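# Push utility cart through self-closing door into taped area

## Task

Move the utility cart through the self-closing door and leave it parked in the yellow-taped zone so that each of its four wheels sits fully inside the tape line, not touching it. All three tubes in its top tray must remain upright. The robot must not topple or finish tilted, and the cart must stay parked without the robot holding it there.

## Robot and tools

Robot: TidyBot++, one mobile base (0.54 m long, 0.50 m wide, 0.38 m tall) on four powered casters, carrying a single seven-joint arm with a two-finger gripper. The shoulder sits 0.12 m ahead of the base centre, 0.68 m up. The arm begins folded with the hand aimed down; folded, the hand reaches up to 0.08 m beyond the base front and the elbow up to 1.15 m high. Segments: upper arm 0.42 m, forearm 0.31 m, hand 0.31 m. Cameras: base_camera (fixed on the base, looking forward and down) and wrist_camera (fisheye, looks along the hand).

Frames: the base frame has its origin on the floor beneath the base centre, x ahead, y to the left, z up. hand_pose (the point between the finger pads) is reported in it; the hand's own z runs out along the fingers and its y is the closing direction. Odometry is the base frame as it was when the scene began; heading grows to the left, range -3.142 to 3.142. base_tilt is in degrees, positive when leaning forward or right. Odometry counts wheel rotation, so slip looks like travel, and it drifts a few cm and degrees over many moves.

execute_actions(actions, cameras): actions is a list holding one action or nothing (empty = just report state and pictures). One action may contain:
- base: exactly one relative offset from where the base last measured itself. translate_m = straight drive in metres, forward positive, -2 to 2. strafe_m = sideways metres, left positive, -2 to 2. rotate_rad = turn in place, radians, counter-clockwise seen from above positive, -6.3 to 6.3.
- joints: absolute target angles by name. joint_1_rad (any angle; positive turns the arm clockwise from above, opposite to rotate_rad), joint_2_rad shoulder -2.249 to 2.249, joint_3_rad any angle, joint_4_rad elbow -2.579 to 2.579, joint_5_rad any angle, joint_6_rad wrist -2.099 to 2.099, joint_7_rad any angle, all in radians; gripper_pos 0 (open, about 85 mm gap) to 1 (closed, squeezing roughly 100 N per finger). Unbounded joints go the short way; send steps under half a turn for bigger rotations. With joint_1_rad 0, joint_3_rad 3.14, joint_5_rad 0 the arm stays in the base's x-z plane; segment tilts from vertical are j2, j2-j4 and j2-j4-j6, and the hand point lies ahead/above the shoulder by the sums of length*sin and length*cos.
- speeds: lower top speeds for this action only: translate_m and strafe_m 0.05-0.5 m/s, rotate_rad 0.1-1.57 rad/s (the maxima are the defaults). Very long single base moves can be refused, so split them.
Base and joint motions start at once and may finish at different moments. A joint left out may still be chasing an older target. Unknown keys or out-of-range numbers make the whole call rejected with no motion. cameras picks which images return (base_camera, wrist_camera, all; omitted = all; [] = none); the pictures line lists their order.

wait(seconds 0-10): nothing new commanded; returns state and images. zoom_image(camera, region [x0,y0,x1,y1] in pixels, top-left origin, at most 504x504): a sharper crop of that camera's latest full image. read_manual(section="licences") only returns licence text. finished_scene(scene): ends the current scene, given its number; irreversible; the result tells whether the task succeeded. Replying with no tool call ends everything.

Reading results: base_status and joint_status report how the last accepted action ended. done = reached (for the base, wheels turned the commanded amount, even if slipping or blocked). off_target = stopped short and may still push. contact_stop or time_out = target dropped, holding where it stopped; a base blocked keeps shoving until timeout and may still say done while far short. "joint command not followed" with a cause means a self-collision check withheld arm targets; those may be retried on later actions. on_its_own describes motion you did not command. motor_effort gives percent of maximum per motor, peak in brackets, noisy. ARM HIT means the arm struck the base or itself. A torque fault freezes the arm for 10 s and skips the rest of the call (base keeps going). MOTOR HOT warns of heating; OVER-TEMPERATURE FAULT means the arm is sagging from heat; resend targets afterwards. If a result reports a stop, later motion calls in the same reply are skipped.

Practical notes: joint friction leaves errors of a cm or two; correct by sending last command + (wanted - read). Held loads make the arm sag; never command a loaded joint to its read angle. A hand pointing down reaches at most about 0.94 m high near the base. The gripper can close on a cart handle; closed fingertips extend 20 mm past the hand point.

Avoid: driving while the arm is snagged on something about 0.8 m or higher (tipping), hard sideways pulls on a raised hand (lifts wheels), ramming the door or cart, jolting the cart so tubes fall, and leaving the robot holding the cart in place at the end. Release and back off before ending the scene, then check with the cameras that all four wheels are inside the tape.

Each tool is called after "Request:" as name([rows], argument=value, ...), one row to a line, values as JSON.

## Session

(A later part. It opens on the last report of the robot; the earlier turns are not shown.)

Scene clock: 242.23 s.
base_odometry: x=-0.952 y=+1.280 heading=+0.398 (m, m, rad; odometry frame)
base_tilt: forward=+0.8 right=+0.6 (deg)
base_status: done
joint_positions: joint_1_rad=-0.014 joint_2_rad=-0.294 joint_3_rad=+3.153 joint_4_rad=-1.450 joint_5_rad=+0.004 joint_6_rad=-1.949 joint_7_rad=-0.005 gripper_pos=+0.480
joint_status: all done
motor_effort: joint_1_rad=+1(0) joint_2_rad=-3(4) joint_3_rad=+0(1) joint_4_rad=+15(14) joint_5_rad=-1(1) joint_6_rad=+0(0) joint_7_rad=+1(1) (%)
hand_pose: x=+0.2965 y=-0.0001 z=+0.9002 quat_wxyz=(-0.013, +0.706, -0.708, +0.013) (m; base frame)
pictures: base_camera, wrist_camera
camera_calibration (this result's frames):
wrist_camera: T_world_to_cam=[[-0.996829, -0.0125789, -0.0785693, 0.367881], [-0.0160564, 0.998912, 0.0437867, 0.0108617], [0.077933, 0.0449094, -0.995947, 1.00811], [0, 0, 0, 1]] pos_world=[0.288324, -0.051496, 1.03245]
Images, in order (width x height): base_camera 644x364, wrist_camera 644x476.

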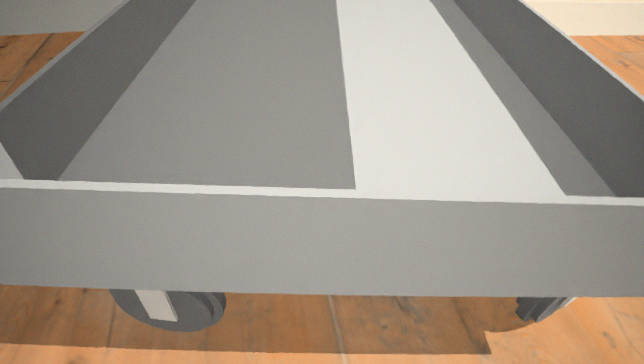

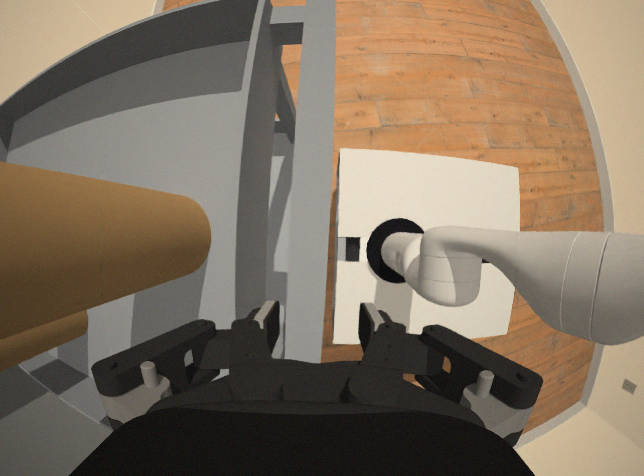

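Request:
execute_actions([
  {"joints":{"joint_4_rad":-1.605,"joint_6_rad":-1.81}},
], cameras=["wrist_camera"])

Request:
execute_actions([
  {"joints":{"gripper_pos":1}},
], cameras=["wrist_camera"])

Scene clock: 249.30 s.
base_odometry: x=-0.952 y=+1.280 heading=+0.398 (m, m, rad; odometry frame)
base_tilt: forward=+0.8 right=+0.6 (deg)
base_status: not commanded
joint_positions: joint_1_rad=-0.014 joint_2_rad=-0.294 joint_3_rad=+3.153 joint_4_rad=-1.584 joint_5_rad=+0.004 joint_6_rad=-1.830 joint_7_rad=-0.005 gripper_pos=+0.480
joint_status: all done
motor_effort: joint_1_rad=+1(1) joint_2_rad=-5(5) joint_3_rad=+0(0) joint_4_rad=+15(15) joint_5_rad=-1(1) joint_6_rad=+0(1) joint_7_rad=+1(1) (%)
hand_pose: x=+0.3059 y=+0.0000 z=+0.8604 quat_wxyz=(-0.007, +0.706, -0.708, +0.008) (m; base frame)
pictures: wrist_camera
camera_calibration (this result's frames):
wrist_camera: T_world_to_cam=[[-0.997943, -0.0131039, -0.0627534, 0.360898], [-0.0158729, 0.998913, 0.0438309, 0.0125475], [0.0621108, 0.0447368, -0.997066, 0.973541], [0, 0, 0, 1]] pos_world=[0.299888, -0.0513578, 0.992782]
Images, in order (width x height): wrist_camera 644x476.

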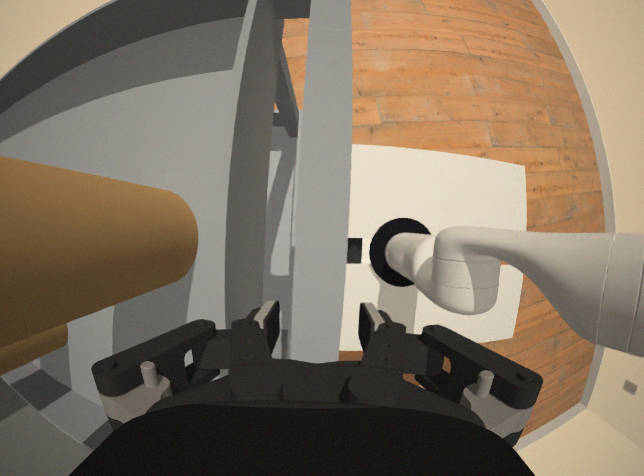

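Scene clock: 250.13 s.
base_odometry: x=-0.952 y=+1.280 heading=+0.398 (m, m, rad; odometry frame)
base_tilt: forward=+0.8 right=+0.6 (deg)
base_status: not commanded
joint_positions: joint_1_rad=-0.009 joint_2_rad=-0.295 joint_3_rad=+3.153 joint_4_rad=-1.583 joint_5_rad=+0.004 joint_6_rad=-1.826 joint_7_rad=-0.005 gripper_pos=+0.745
joint_status: gripper_pos off_target (ended at +0.745, target +1.000)
motor_effort: joint_1_rad=+0(2) joint_2_rad=-4(8) joint_3_rad=-1(2) joint_4_rad=+11(16) joint_5_rad=-1(3) joint_6_rad=+0(5) joint_7_rad=+3(4) (%)
hand_pose: x=+0.3071 y=-0.0010 z=+0.8609 quat_wxyz=(-0.009, +0.704, -0.710, +0.010) (m; base frame)
pictures: wrist_camera
camera_calibration (this result's frames):
wrist_camera: T_world_to_cam=[[-0.997595, -0.00783912, -0.0688611, 0.367279], [-0.0108706, 0.998983, 0.0437594, 0.0120634], [0.068448, 0.0444027, -0.996666, 0.971711], [0, 0, 0, 1]] pos_world=[0.300015, -0.0523185, 0.993234]
Images, in order (width x height): wrist_camera 644x476.

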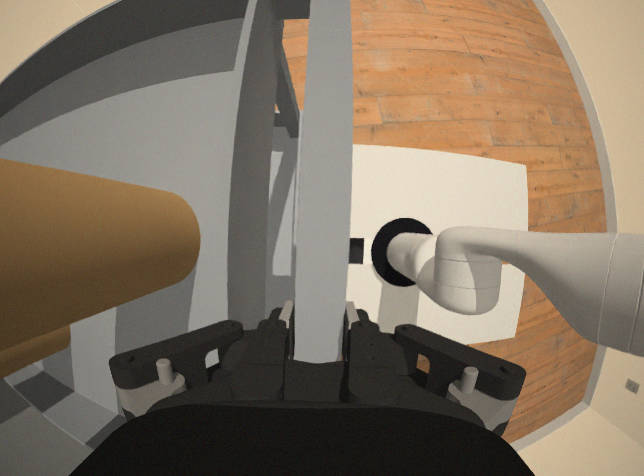

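Request:
execute_actions([
  {"joints":{"joint_2_rad":-0.41,"joint_4_rad":-1.65,"joint_6_rad":-1.91}},
], cameras=[])

Request:
execute_actions([
  {"joints":{"joint_2_rad":-0.51,"joint_4_rad":-1.695,"joint_6_rad":-1.98}},
], cameras=[])

Request:
execute_actions([
  {"base":{"rotate_rad":0.17},"speeds":{"rotate_rad":0.1}},
])

Scene clock: 265.07 s.
base_odometry: x=-0.952 y=+1.280 heading=+0.398 (m, m, rad; odometry frame)
base_tilt: forward=+0.8 right=+0.6 (deg)
base_status: not commanded
joint_positions: joint_1_rad=-0.009 joint_2_rad=-0.384 joint_3_rad=+3.151 joint_4_rad=-1.631 joint_5_rad=+0.004 joint_6_rad=-1.873 joint_7_rad=-0.002 gripper_pos=+0.746
joint_status: all done
motor_effort: joint_1_rad=+1(1) joint_2_rad=-3(13) joint_3_rad=+1(2) joint_4_rad=+15(16) joint_5_rad=+1(5) joint_6_rad=-3(6) joint_7_rad=+0(3) (%)
hand_pose: x=+0.2661 y=-0.0006 z=+0.8608 quat_wxyz=(-0.007, +0.706, -0.709, +0.008) (m; base frame)
pictures: none
No camera images: the call's "cameras" was empty. Leave "cameras" out to get every camera's image.

Scene clock: 266.20 s.
base_odometry: x=-0.952 y=+1.280 heading=+0.398 (m, m, rad; odometry frame)
base_tilt: forward=+0.8 right=+0.6 (deg)
base_status: not commanded
joint_positions: joint_1_rad=-0.009 joint_2_rad=-0.489 joint_3_rad=+3.150 joint_4_rad=-1.674 joint_5_rad=+0.004 joint_6_rad=-1.935 joint_7_rad=+0.013 gripper_pos=+0.746
joint_status: all done
motor_effort: joint_1_rad=+3(4) joint_2_rad=+0(9) joint_3_rad=+1(3) joint_4_rad=+14(16) joint_5_rad=+0(3) joint_6_rad=-5(10) joint_7_rad=-1(3) (%)
hand_pose: x=+0.2195 y=-0.0003 z=+0.8605 quat_wxyz=(-0.008, +0.711, -0.703, +0.008) (m; base frame)
pictures: none
No camera images: the call's "cameras" was empty. Leave "cameras" out to get every camera's image.

Scene clock: 268.40 s.
base_odometry: x=-0.951 y=+1.280 heading=+0.567 (m, m, rad; odometry frame)
base_tilt: forward=+0.8 right=+0.6 (deg)
base_status: done
joint_positions: joint_1_rad=-0.007 joint_2_rad=-0.488 joint_3_rad=+3.147 joint_4_rad=-1.674 joint_5_rad=+0.005 joint_6_rad=-1.936 joint_7_rad=+0.013 gripper_pos=+0.746
joint_status: not commanded
motor_effort: joint_1_rad=+1(3) joint_2_rad=+0(5) joint_3_rad=+0(2) joint_4_rad=+11(15) joint_5_rad=-3(6) joint_6_rad=-9(13) joint_7_rad=-1(2) (%)
hand_pose: x=+0.2196 y=-0.0005 z=+0.8604 quat_wxyz=(-0.006, +0.712, -0.703, +0.008) (m; base frame)
pictures: base_camera, wrist_camera
camera_calibration (this result's frames):
wrist_camera: T_world_to_cam=[[-0.997681, -0.0292795, -0.0614432, 0.273491], [-0.0318752, 0.998622, 0.0416995, 0.0170285], [0.0601375, 0.0435613, -0.997239, 0.979441], [0, 0, 0, 1]] pos_world=[0.214499, -0.0516631, 0.992831]
Images, in order (width x height): base_camera 644x364, wrist_camera 644x476.

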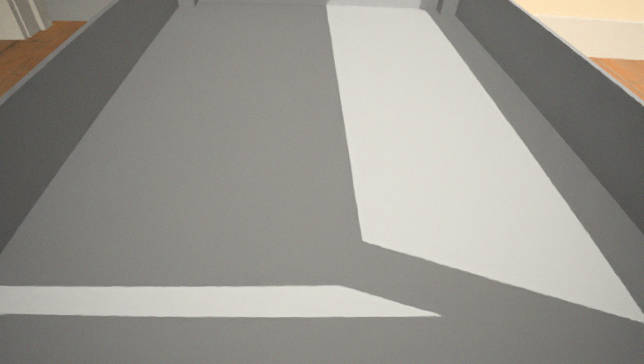

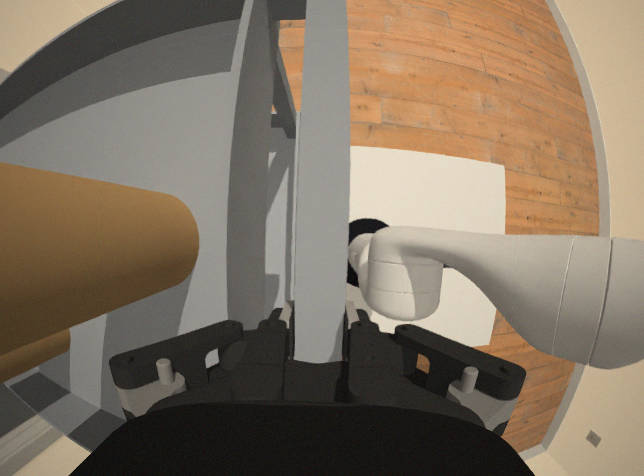

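Request:
execute_actions([
  {"base":{"strafe_m":0.25},"speeds":{"strafe_m":0.08}},
])

Scene clock: 277.47 s.
base_odometry: x=-1.086 y=+1.491 heading=+0.568 (m, m, rad; odometry frame)
base_tilt: forward=+0.8 right=+0.6 (deg)
base_status: done
joint_positions: joint_1_rad=-0.007 joint_2_rad=-0.489 joint_3_rad=+3.144 joint_4_rad=-1.674 joint_5_rad=+0.008 joint_6_rad=-1.934 joint_7_rad=+0.013 gripper_pos=+0.746
joint_status: not commanded
motor_effort: joint_1_rad=+2(2) joint_2_rad=+0(3) joint_3_rad=+0(3) joint_4_rad=+11(14) joint_5_rad=+0(7) joint_6_rad=-6(11) joint_7_rad=+0(2) (%)
hand_pose: x=+0.2197 y=-0.0006 z=+0.8604 quat_wxyz=(-0.006, +0.712, -0.702, +0.010) (m; base frame)
pictures: base_camera, wrist_camera
camera_calibration (this result's frames):
wrist_camera: T_world_to_cam=[[-0.997456, -0.031682, -0.0638647, 0.275632], [-0.0341314, 0.998709, 0.037634, 0.0211592], [0.0625899, 0.039718, -0.997249, 0.978906], [0, 0, 0, 1]] pos_world=[0.214383, -0.0512795, 0.99302]
Images, in order (width x height): base_camera 644x364, wrist_camera 644x476.

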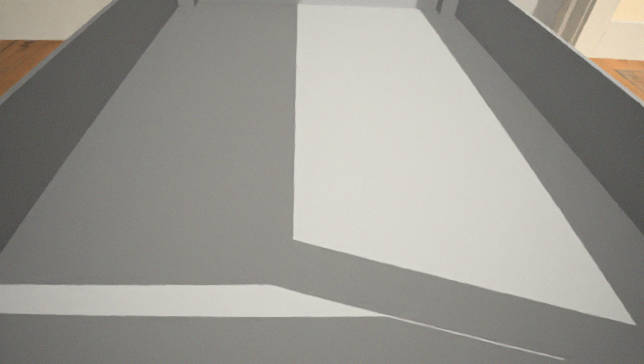

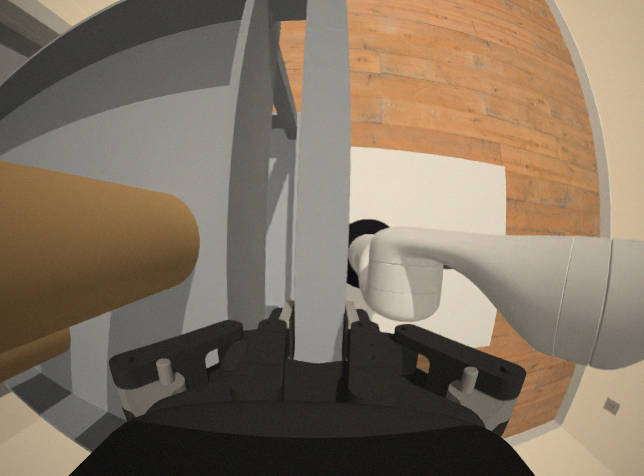

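Request:
execute_actions([
  {"base":{"translate_m":0.55},"speeds":{"translate_m":0.07}},
])

Scene clock: 290.60 s.
base_odometry: x=-0.623 y=+1.787 heading=+0.568 (m, m, rad; odometry frame)
base_tilt: forward=+0.8 right=+0.6 (deg)
base_status: done
joint_positions: joint_1_rad=-0.007 joint_2_rad=-0.489 joint_3_rad=+3.144 joint_4_rad=-1.674 joint_5_rad=+0.006 joint_6_rad=-1.934 joint_7_rad=+0.013 gripper_pos=+0.747
joint_status: not commanded
motor_effort: joint_1_rad=+2(3) joint_2_rad=+1(2) joint_3_rad=+1(2) joint_4_rad=+10(14) joint_5_rad=+1(3) joint_6_rad=-5(9) joint_7_rad=+0(1) (%)
hand_pose: x=+0.2196 y=+0.0001 z=+0.8604 quat_wxyz=(-0.006, +0.713, -0.701, +0.009) (m; base frame)
pictures: base_camera, wrist_camera
camera_calibration (this result's frames):
wrist_camera: T_world_to_cam=[[-0.997448, -0.0324246, -0.0636058, 0.275365], [-0.0350008, 0.998594, 0.0398155, 0.018788], [0.0622254, 0.0419402, -0.997181, 0.97892], [0, 0, 0, 1]] pos_world=[0.214406, -0.0508891, 0.992927]
Images, in order (width x height): base_camera 644x364, wrist_camera 644x476.

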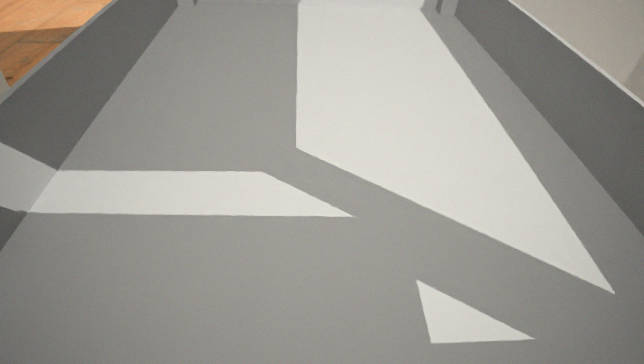

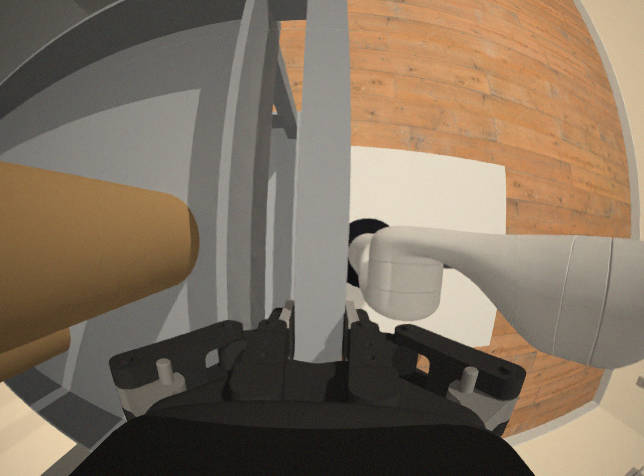

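Working.

Request:
execute_actions([
  {"base":{"translate_m":0.7},"speeds":{"translate_m":0.12}},
])

Scene clock: 303.87 s.
base_odometry: x=-0.033 y=+2.164 heading=+0.568 (m, m, rad; odometry frame)
base_tilt: forward=+0.8 right=+0.6 (deg)
base_status: done
joint_positions: joint_1_rad=-0.007 joint_2_rad=-0.489 joint_3_rad=+3.144 joint_4_rad=-1.674 joint_5_rad=+0.005 joint_6_rad=-1.934 joint_7_rad=+0.013 gripper_pos=+0.747
joint_status: not commanded
motor_effort: joint_1_rad=+2(2) joint_2_rad=-1(3) joint_3_rad=+1(2) joint_4_rad=+10(12) joint_5_rad=+1(3) joint_6_rad=-10(11) joint_7_rad=-1(0) (%)
hand_pose: x=+0.2199 y=+0.0002 z=+0.8604 quat_wxyz=(-0.007, +0.713, -0.701, +0.009) (m; base frame)
pictures: base_camera, wrist_camera
camera_calibration (this result's frames):
wrist_camera: T_world_to_cam=[[-0.997405, -0.0325353, -0.064223, 0.276147], [-0.0351566, 0.998576, 0.040116, 0.0184692], [0.0628264, 0.0422697, -0.997129, 0.978775], [0, 0, 0, 1]] pos_world=[0.214587, -0.0508309, 0.992959]
Images, in order (width x height): base_camera 644x364, wrist_camera 644x476.

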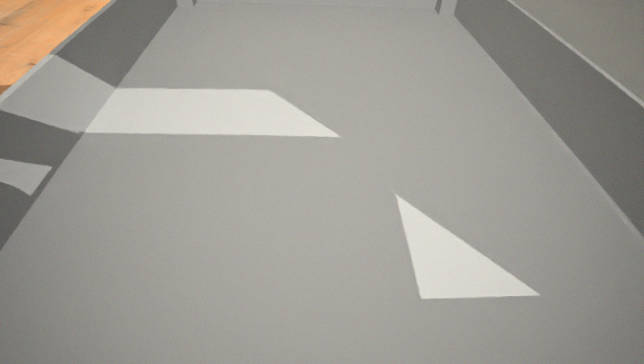

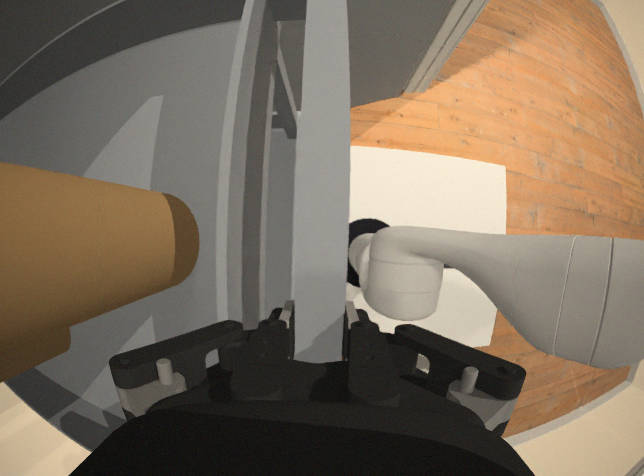

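Request:
execute_actions([
  {"base":{"translate_m":0.5},"speeds":{"translate_m":0.12}},
])

Scene clock: 311.90 s.
base_odometry: x=+0.388 y=+2.433 heading=+0.568 (m, m, rad; odometry frame)
base_tilt: forward=+0.8 right=+0.6 (deg)
base_status: done
joint_positions: joint_1_rad=-0.007 joint_2_rad=-0.489 joint_3_rad=+3.144 joint_4_rad=-1.674 joint_5_rad=+0.005 joint_6_rad=-1.933 joint_7_rad=+0.013 gripper_pos=+0.747
joint_status: not commanded
motor_effort: joint_1_rad=+3(3) joint_2_rad=-1(2) joint_3_rad=+2(2) joint_4_rad=+10(14) joint_5_rad=+3(3) joint_6_rad=-8(11) joint_7_rad=-1(1) (%)
hand_pose: x=+0.2200 y=+0.0002 z=+0.8604 quat_wxyz=(-0.007, +0.713, -0.701, +0.010) (m; base frame)
pictures: base_camera, wrist_camera
camera_calibration (this result's frames):
wrist_camera: T_world_to_cam=[[-0.997365, -0.0326059, -0.0648133, 0.276832], [-0.0352638, 0.998565, 0.0402964, 0.0182816], [0.0634064, 0.0424758, -0.997083, 0.978575], [0, 0, 0, 1]] pos_world=[0.2147, -0.0507947, 0.992927]
Images, in order (width x height): base_camera 644x364, wrist_camera 644x476.

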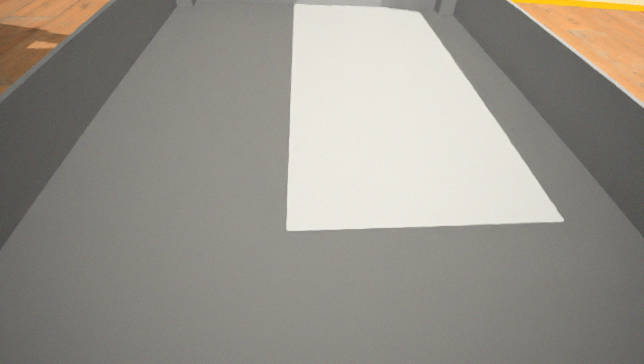

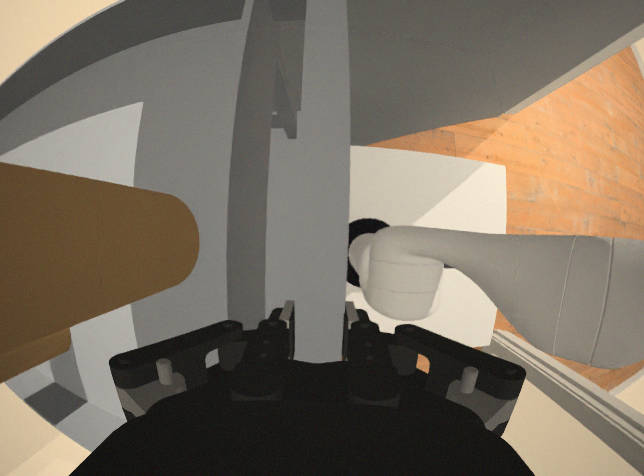

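Tape ahead right at ~1.4 m.

Request:
execute_actions([
  {"base":{"translate_m":0.8},"speeds":{"translate_m":0.13}},
])

Scene clock: 327.70 s.
base_odometry: x=+0.976 y=+2.809 heading=+0.572 (m, m, rad; odometry frame)
base_tilt: forward=+0.8 right=+0.6 (deg)
base_status: translate_m time_out (by the wheels' count: +0.698 of +0.800)
joint_positions: joint_1_rad=-0.007 joint_2_rad=-0.488 joint_3_rad=+3.141 joint_4_rad=-1.673 joint_5_rad=-0.015 joint_6_rad=-1.935 joint_7_rad=+0.013 gripper_pos=+0.747
joint_status: not commanded
motor_effort: joint_1_rad=+0(3) joint_2_rad=-1(14) joint_3_rad=+0(5) joint_4_rad=+11(20) joint_5_rad=-2(10) joint_6_rad=-9(18) joint_7_rad=+3(4) (%)
hand_pose: x=+0.2195 y=+0.0066 z=+0.8605 quat_wxyz=(-0.012, +0.716, -0.698, +0.002) (m; base frame)
pictures: base_camera, wrist_camera
camera_calibration (this result's frames):
wrist_camera: T_world_to_cam=[[-0.997149, -0.0416119, -0.062942, 0.274953], [-0.0452843, 0.997284, 0.0580908, -0.00120867], [0.0603537, 0.0607755, -0.996325, 0.978341], [0, 0, 0, 1]] pos_world=[0.215068, -0.0468124, 0.992122]
Images, in order (width x height): base_camera 644x364, wrist_camera 644x476.

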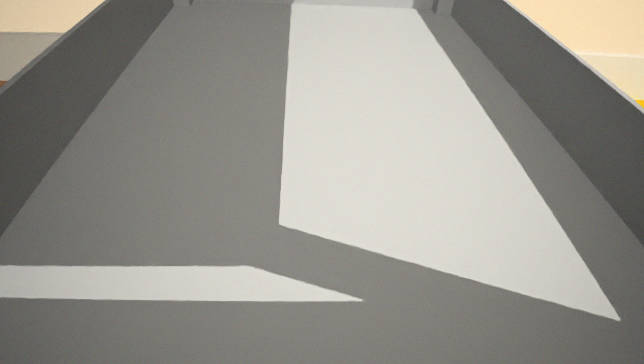

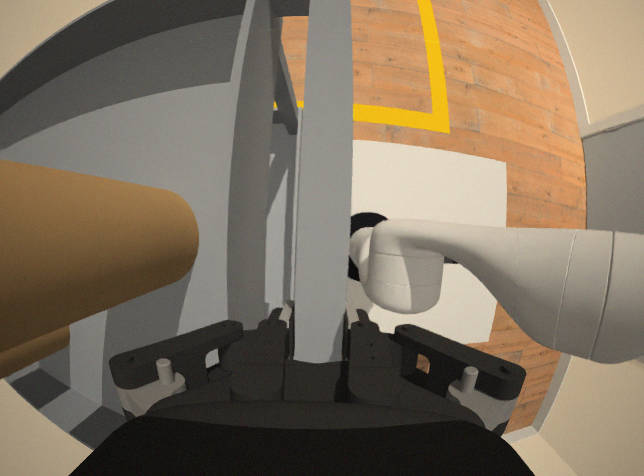

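Request:
execute_actions([
  {"base":{"translate_m":-0.27},"speeds":{"translate_m":0.1}},
], cameras=[])

Request:
execute_actions([
  {"base":{"strafe_m":-0.85},"speeds":{"strafe_m":0.12}},
])

Scene clock: 337.60 s.
base_odometry: x=+0.749 y=+2.662 heading=+0.571 (m, m, rad; odometry frame)
base_tilt: forward=+0.8 right=+0.6 (deg)
base_status: done
joint_positions: joint_1_rad=-0.007 joint_2_rad=-0.490 joint_3_rad=+3.141 joint_4_rad=-1.674 joint_5_rad=-0.010 joint_6_rad=-1.934 joint_7_rad=+0.013 gripper_pos=+0.747
joint_status: not commanded
motor_effort: joint_1_rad=+1(2) joint_2_rad=-1(5) joint_3_rad=+1(3) joint_4_rad=+13(14) joint_5_rad=+0(4) joint_6_rad=-7(12) joint_7_rad=+2(3) (%)
hand_pose: x=+0.2196 y=+0.0050 z=+0.8604 quat_wxyz=(-0.011, +0.715, -0.699, +0.005) (m; base frame)
pictures: none
No camera images: the call's "cameras" was empty. Leave "cameras" out to get every camera's image.

Scene clock: 345.27 s.
base_odometry: x=+1.208 y=+1.947 heading=+0.571 (m, m, rad; odometry frame)
base_tilt: forward=+0.8 right=+0.6 (deg)
base_status: done
joint_positions: joint_1_rad=-0.007 joint_2_rad=-0.489 joint_3_rad=+3.139 joint_4_rad=-1.674 joint_5_rad=-0.008 joint_6_rad=-1.934 joint_7_rad=+0.013 gripper_pos=+0.747
joint_status: not commanded
motor_effort: joint_1_rad=-1(4) joint_2_rad=+0(5) joint_3_rad=-1(4) joint_4_rad=+11(13) joint_5_rad=-4(5) joint_6_rad=-5(11) joint_7_rad=+3(3) (%)
hand_pose: x=+0.2196 y=+0.0047 z=+0.8604 quat_wxyz=(-0.010, +0.716, -0.698, +0.006) (m; base frame)
pictures: base_camera, wrist_camera
camera_calibration (this result's frames):
wrist_camera: T_world_to_cam=[[-0.997044, -0.0408508, -0.0650709, 0.276752], [-0.0441464, 0.997771, 0.050039, 0.00736828], [0.0628817, 0.0527637, -0.996625, 0.978114], [0, 0, 0, 1]] pos_world=[0.214754, -0.0476552, 0.992453]
Images, in order (width x height): base_camera 644x364, wrist_camera 644x476.

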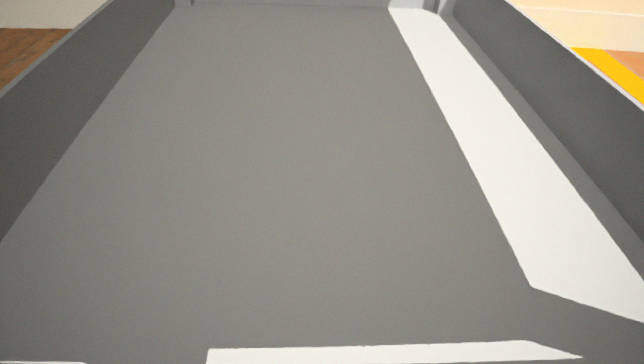

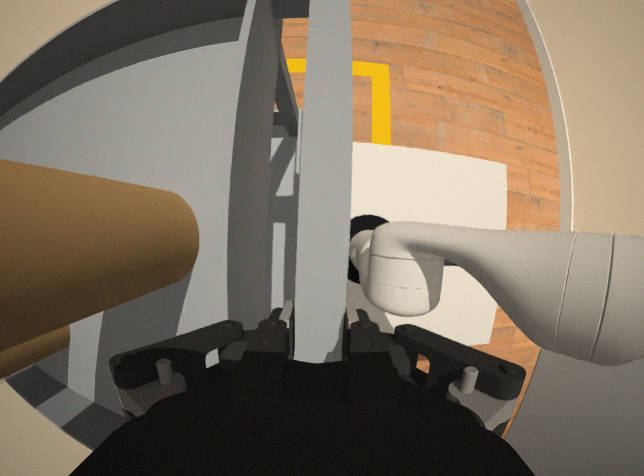

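Request:
execute_actions([
  {"base":{"strafe_m":-0.1},"speeds":{"strafe_m":0.1}},
], cameras=[])

Request:
execute_actions([
  {"joints":{"gripper_pos":0.5,"joint_6_rad":-1.93,"joint_2_rad":-0.49}},
], cameras=[])

Request:
execute_actions([
  {"joints":{"joint_2_rad":-0.43,"joint_4_rad":-1.43,"joint_6_rad":-2.09}},
], cameras=[])

Request:
execute_actions([
  {"base":{"translate_m":-0.3},"speeds":{"translate_m":0.2}},
], cameras=[])

Request:
execute_actions([
  {"joints":{"joint_2_rad":-0.7,"joint_6_rad":-1.5,"joint_7_rad":1.57}},
])

Scene clock: 358.53 s.
base_odometry: x=+1.263 y=+1.862 heading=+0.571 (m, m, rad; odometry frame)
base_tilt: forward=+0.8 right=+0.6 (deg)
base_status: done
joint_positions: joint_1_rad=-0.007 joint_2_rad=-0.489 joint_3_rad=+3.136 joint_4_rad=-1.674 joint_5_rad=-0.007 joint_6_rad=-1.932 joint_7_rad=+0.013 gripper_pos=+0.747
joint_status: not commanded
motor_effort: joint_1_rad=+0(0) joint_2_rad=-1(4) joint_3_rad=+0(3) joint_4_rad=+11(13) joint_5_rad=-2(5) joint_6_rad=-5(12) joint_7_rad=+2(3) (%)
hand_pose: x=+0.2202 y=+0.0051 z=+0.8604 quat_wxyz=(-0.010, +0.717, -0.697, +0.007) (m; base frame)
pictures: none
No camera images: the call's "cameras" was empty. Leave "cameras" out to get every camera's image.

Scene clock: 359.37 s.
base_odometry: x=+1.263 y=+1.862 heading=+0.571 (m, m, rad; odometry frame)
base_tilt: forward=+0.8 right=+0.6 (deg)
base_status: not commanded
joint_positions: joint_1_rad=-0.007 joint_2_rad=-0.488 joint_3_rad=+3.136 joint_4_rad=-1.684 joint_5_rad=-0.007 joint_6_rad=-1.932 joint_7_rad=+0.013 gripper_pos=+0.500
joint_status: all done
motor_effort: joint_1_rad=+0(0) joint_2_rad=+3(4) joint_3_rad=+0(0) joint_4_rad=+15(16) joint_5_rad=-1(2) joint_6_rad=+0(5) joint_7_rad=+1(3) (%)
hand_pose: x=+0.2183 y=+0.0050 z=+0.8572 quat_wxyz=(-0.006, +0.717, -0.697, +0.003) (m; base frame)
pictures: none
No camera images: the call's "cameras" was empty. Leave "cameras" out to get every camera's image.

Scene clock: 360.67 s.
base_odometry: x=+1.263 y=+1.862 heading=+0.571 (m, m, rad; odometry frame)
base_tilt: forward=+0.8 right=+0.6 (deg)
base_status: not commanded
joint_positions: joint_1_rad=-0.007 joint_2_rad=-0.452 joint_3_rad=+3.136 joint_4_rad=-1.453 joint_5_rad=-0.007 joint_6_rad=-2.069 joint_7_rad=+0.013 gripper_pos=+0.500
joint_status: all done
motor_effort: joint_1_rad=+1(1) joint_2_rad=+2(3) joint_3_rad=+0(0) joint_4_rad=+14(15) joint_5_rad=-1(1) joint_6_rad=+0(1) joint_7_rad=+0(1) (%)
hand_pose: x=+0.2223 y=+0.0051 z=+0.9195 quat_wxyz=(-0.027, +0.717, -0.696, +0.024) (m; base frame)
pictures: none
No camera images: the call's "cameras" was empty. Leave "cameras" out to get every camera's image.

Scene clock: 362.93 s.
base_odometry: x=+1.010 y=+1.700 heading=+0.571 (m, m, rad; odometry frame)
base_tilt: forward=+0.8 right=+0.6 (deg)
base_status: done
joint_positions: joint_1_rad=-0.007 joint_2_rad=-0.438 joint_3_rad=+3.136 joint_4_rad=-1.452 joint_5_rad=-0.007 joint_6_rad=-2.071 joint_7_rad=+0.013 gripper_pos=+0.500
joint_status: not commanded
motor_effort: joint_1_rad=+1(1) joint_2_rad=+2(5) joint_3_rad=+0(1) joint_4_rad=+14(14) joint_5_rad=-1(0) joint_6_rad=+0(0) joint_7_rad=+0(0) (%)
hand_pose: x=+0.2249 y=+0.0051 z=+0.9180 quat_wxyz=(-0.021, +0.717, -0.697, +0.019) (m; base frame)
pictures: none
No camera images: the call's "cameras" was empty. Leave "cameras" out to get every camera's image.

Scene clock: 364.73 s.
base_odometry: x=+1.010 y=+1.700 heading=+0.571 (m, m, rad; odometry frame)
base_tilt: forward=+0.8 right=+0.6 (deg)
base_status: not commanded
joint_positions: joint_1_rad=-0.007 joint_2_rad=-0.688 joint_3_rad=+3.136 joint_4_rad=-1.451 joint_5_rad=-0.007 joint_6_rad=-1.516 joint_7_rad=+1.553 gripper_pos=+0.500
joint_status: all done
motor_effort: joint_1_rad=+1(0) joint_2_rad=+8(10) joint_3_rad=+0(1) joint_4_rad=+15(15) joint_5_rad=-1(1) joint_6_rad=+5(5) joint_7_rad=+0(0) (%)
hand_pose: x=+0.3054 y=+0.0069 z=+1.0313 quat_wxyz=(-0.008, +0.909, -0.001, +0.418) (m; base frame)
pictures: base_camera, wrist_camera
camera_calibration (this result's frames):
wrist_camera: T_world_to_cam=[[0.0469401, -0.99847, -0.02922, 0.0242824], [-0.683969, -0.0108081, -0.729431, 1.00667], [0.728, 0.0542252, -0.68343, 0.61678], [0, 0, 0, 1]] pos_world=[0.238374, 0.00168037, 1.15653]
Images, in order (width x height): base_camera 644x364, wrist_camera 644x476.

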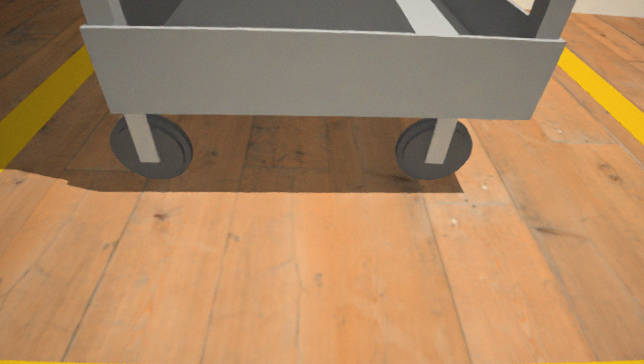

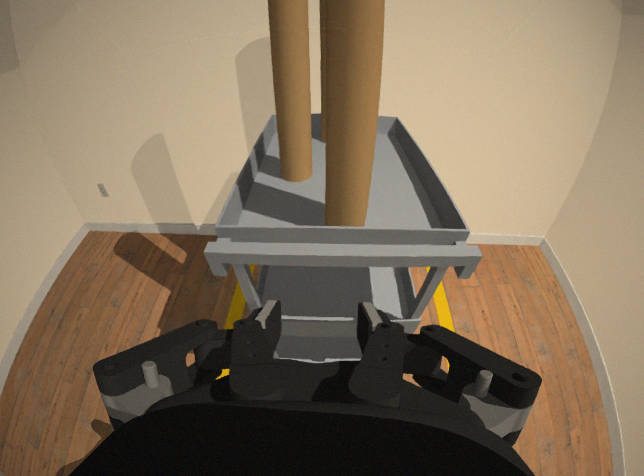

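Request:
finished_scene(scene=1)

The scene is finished: the task was done.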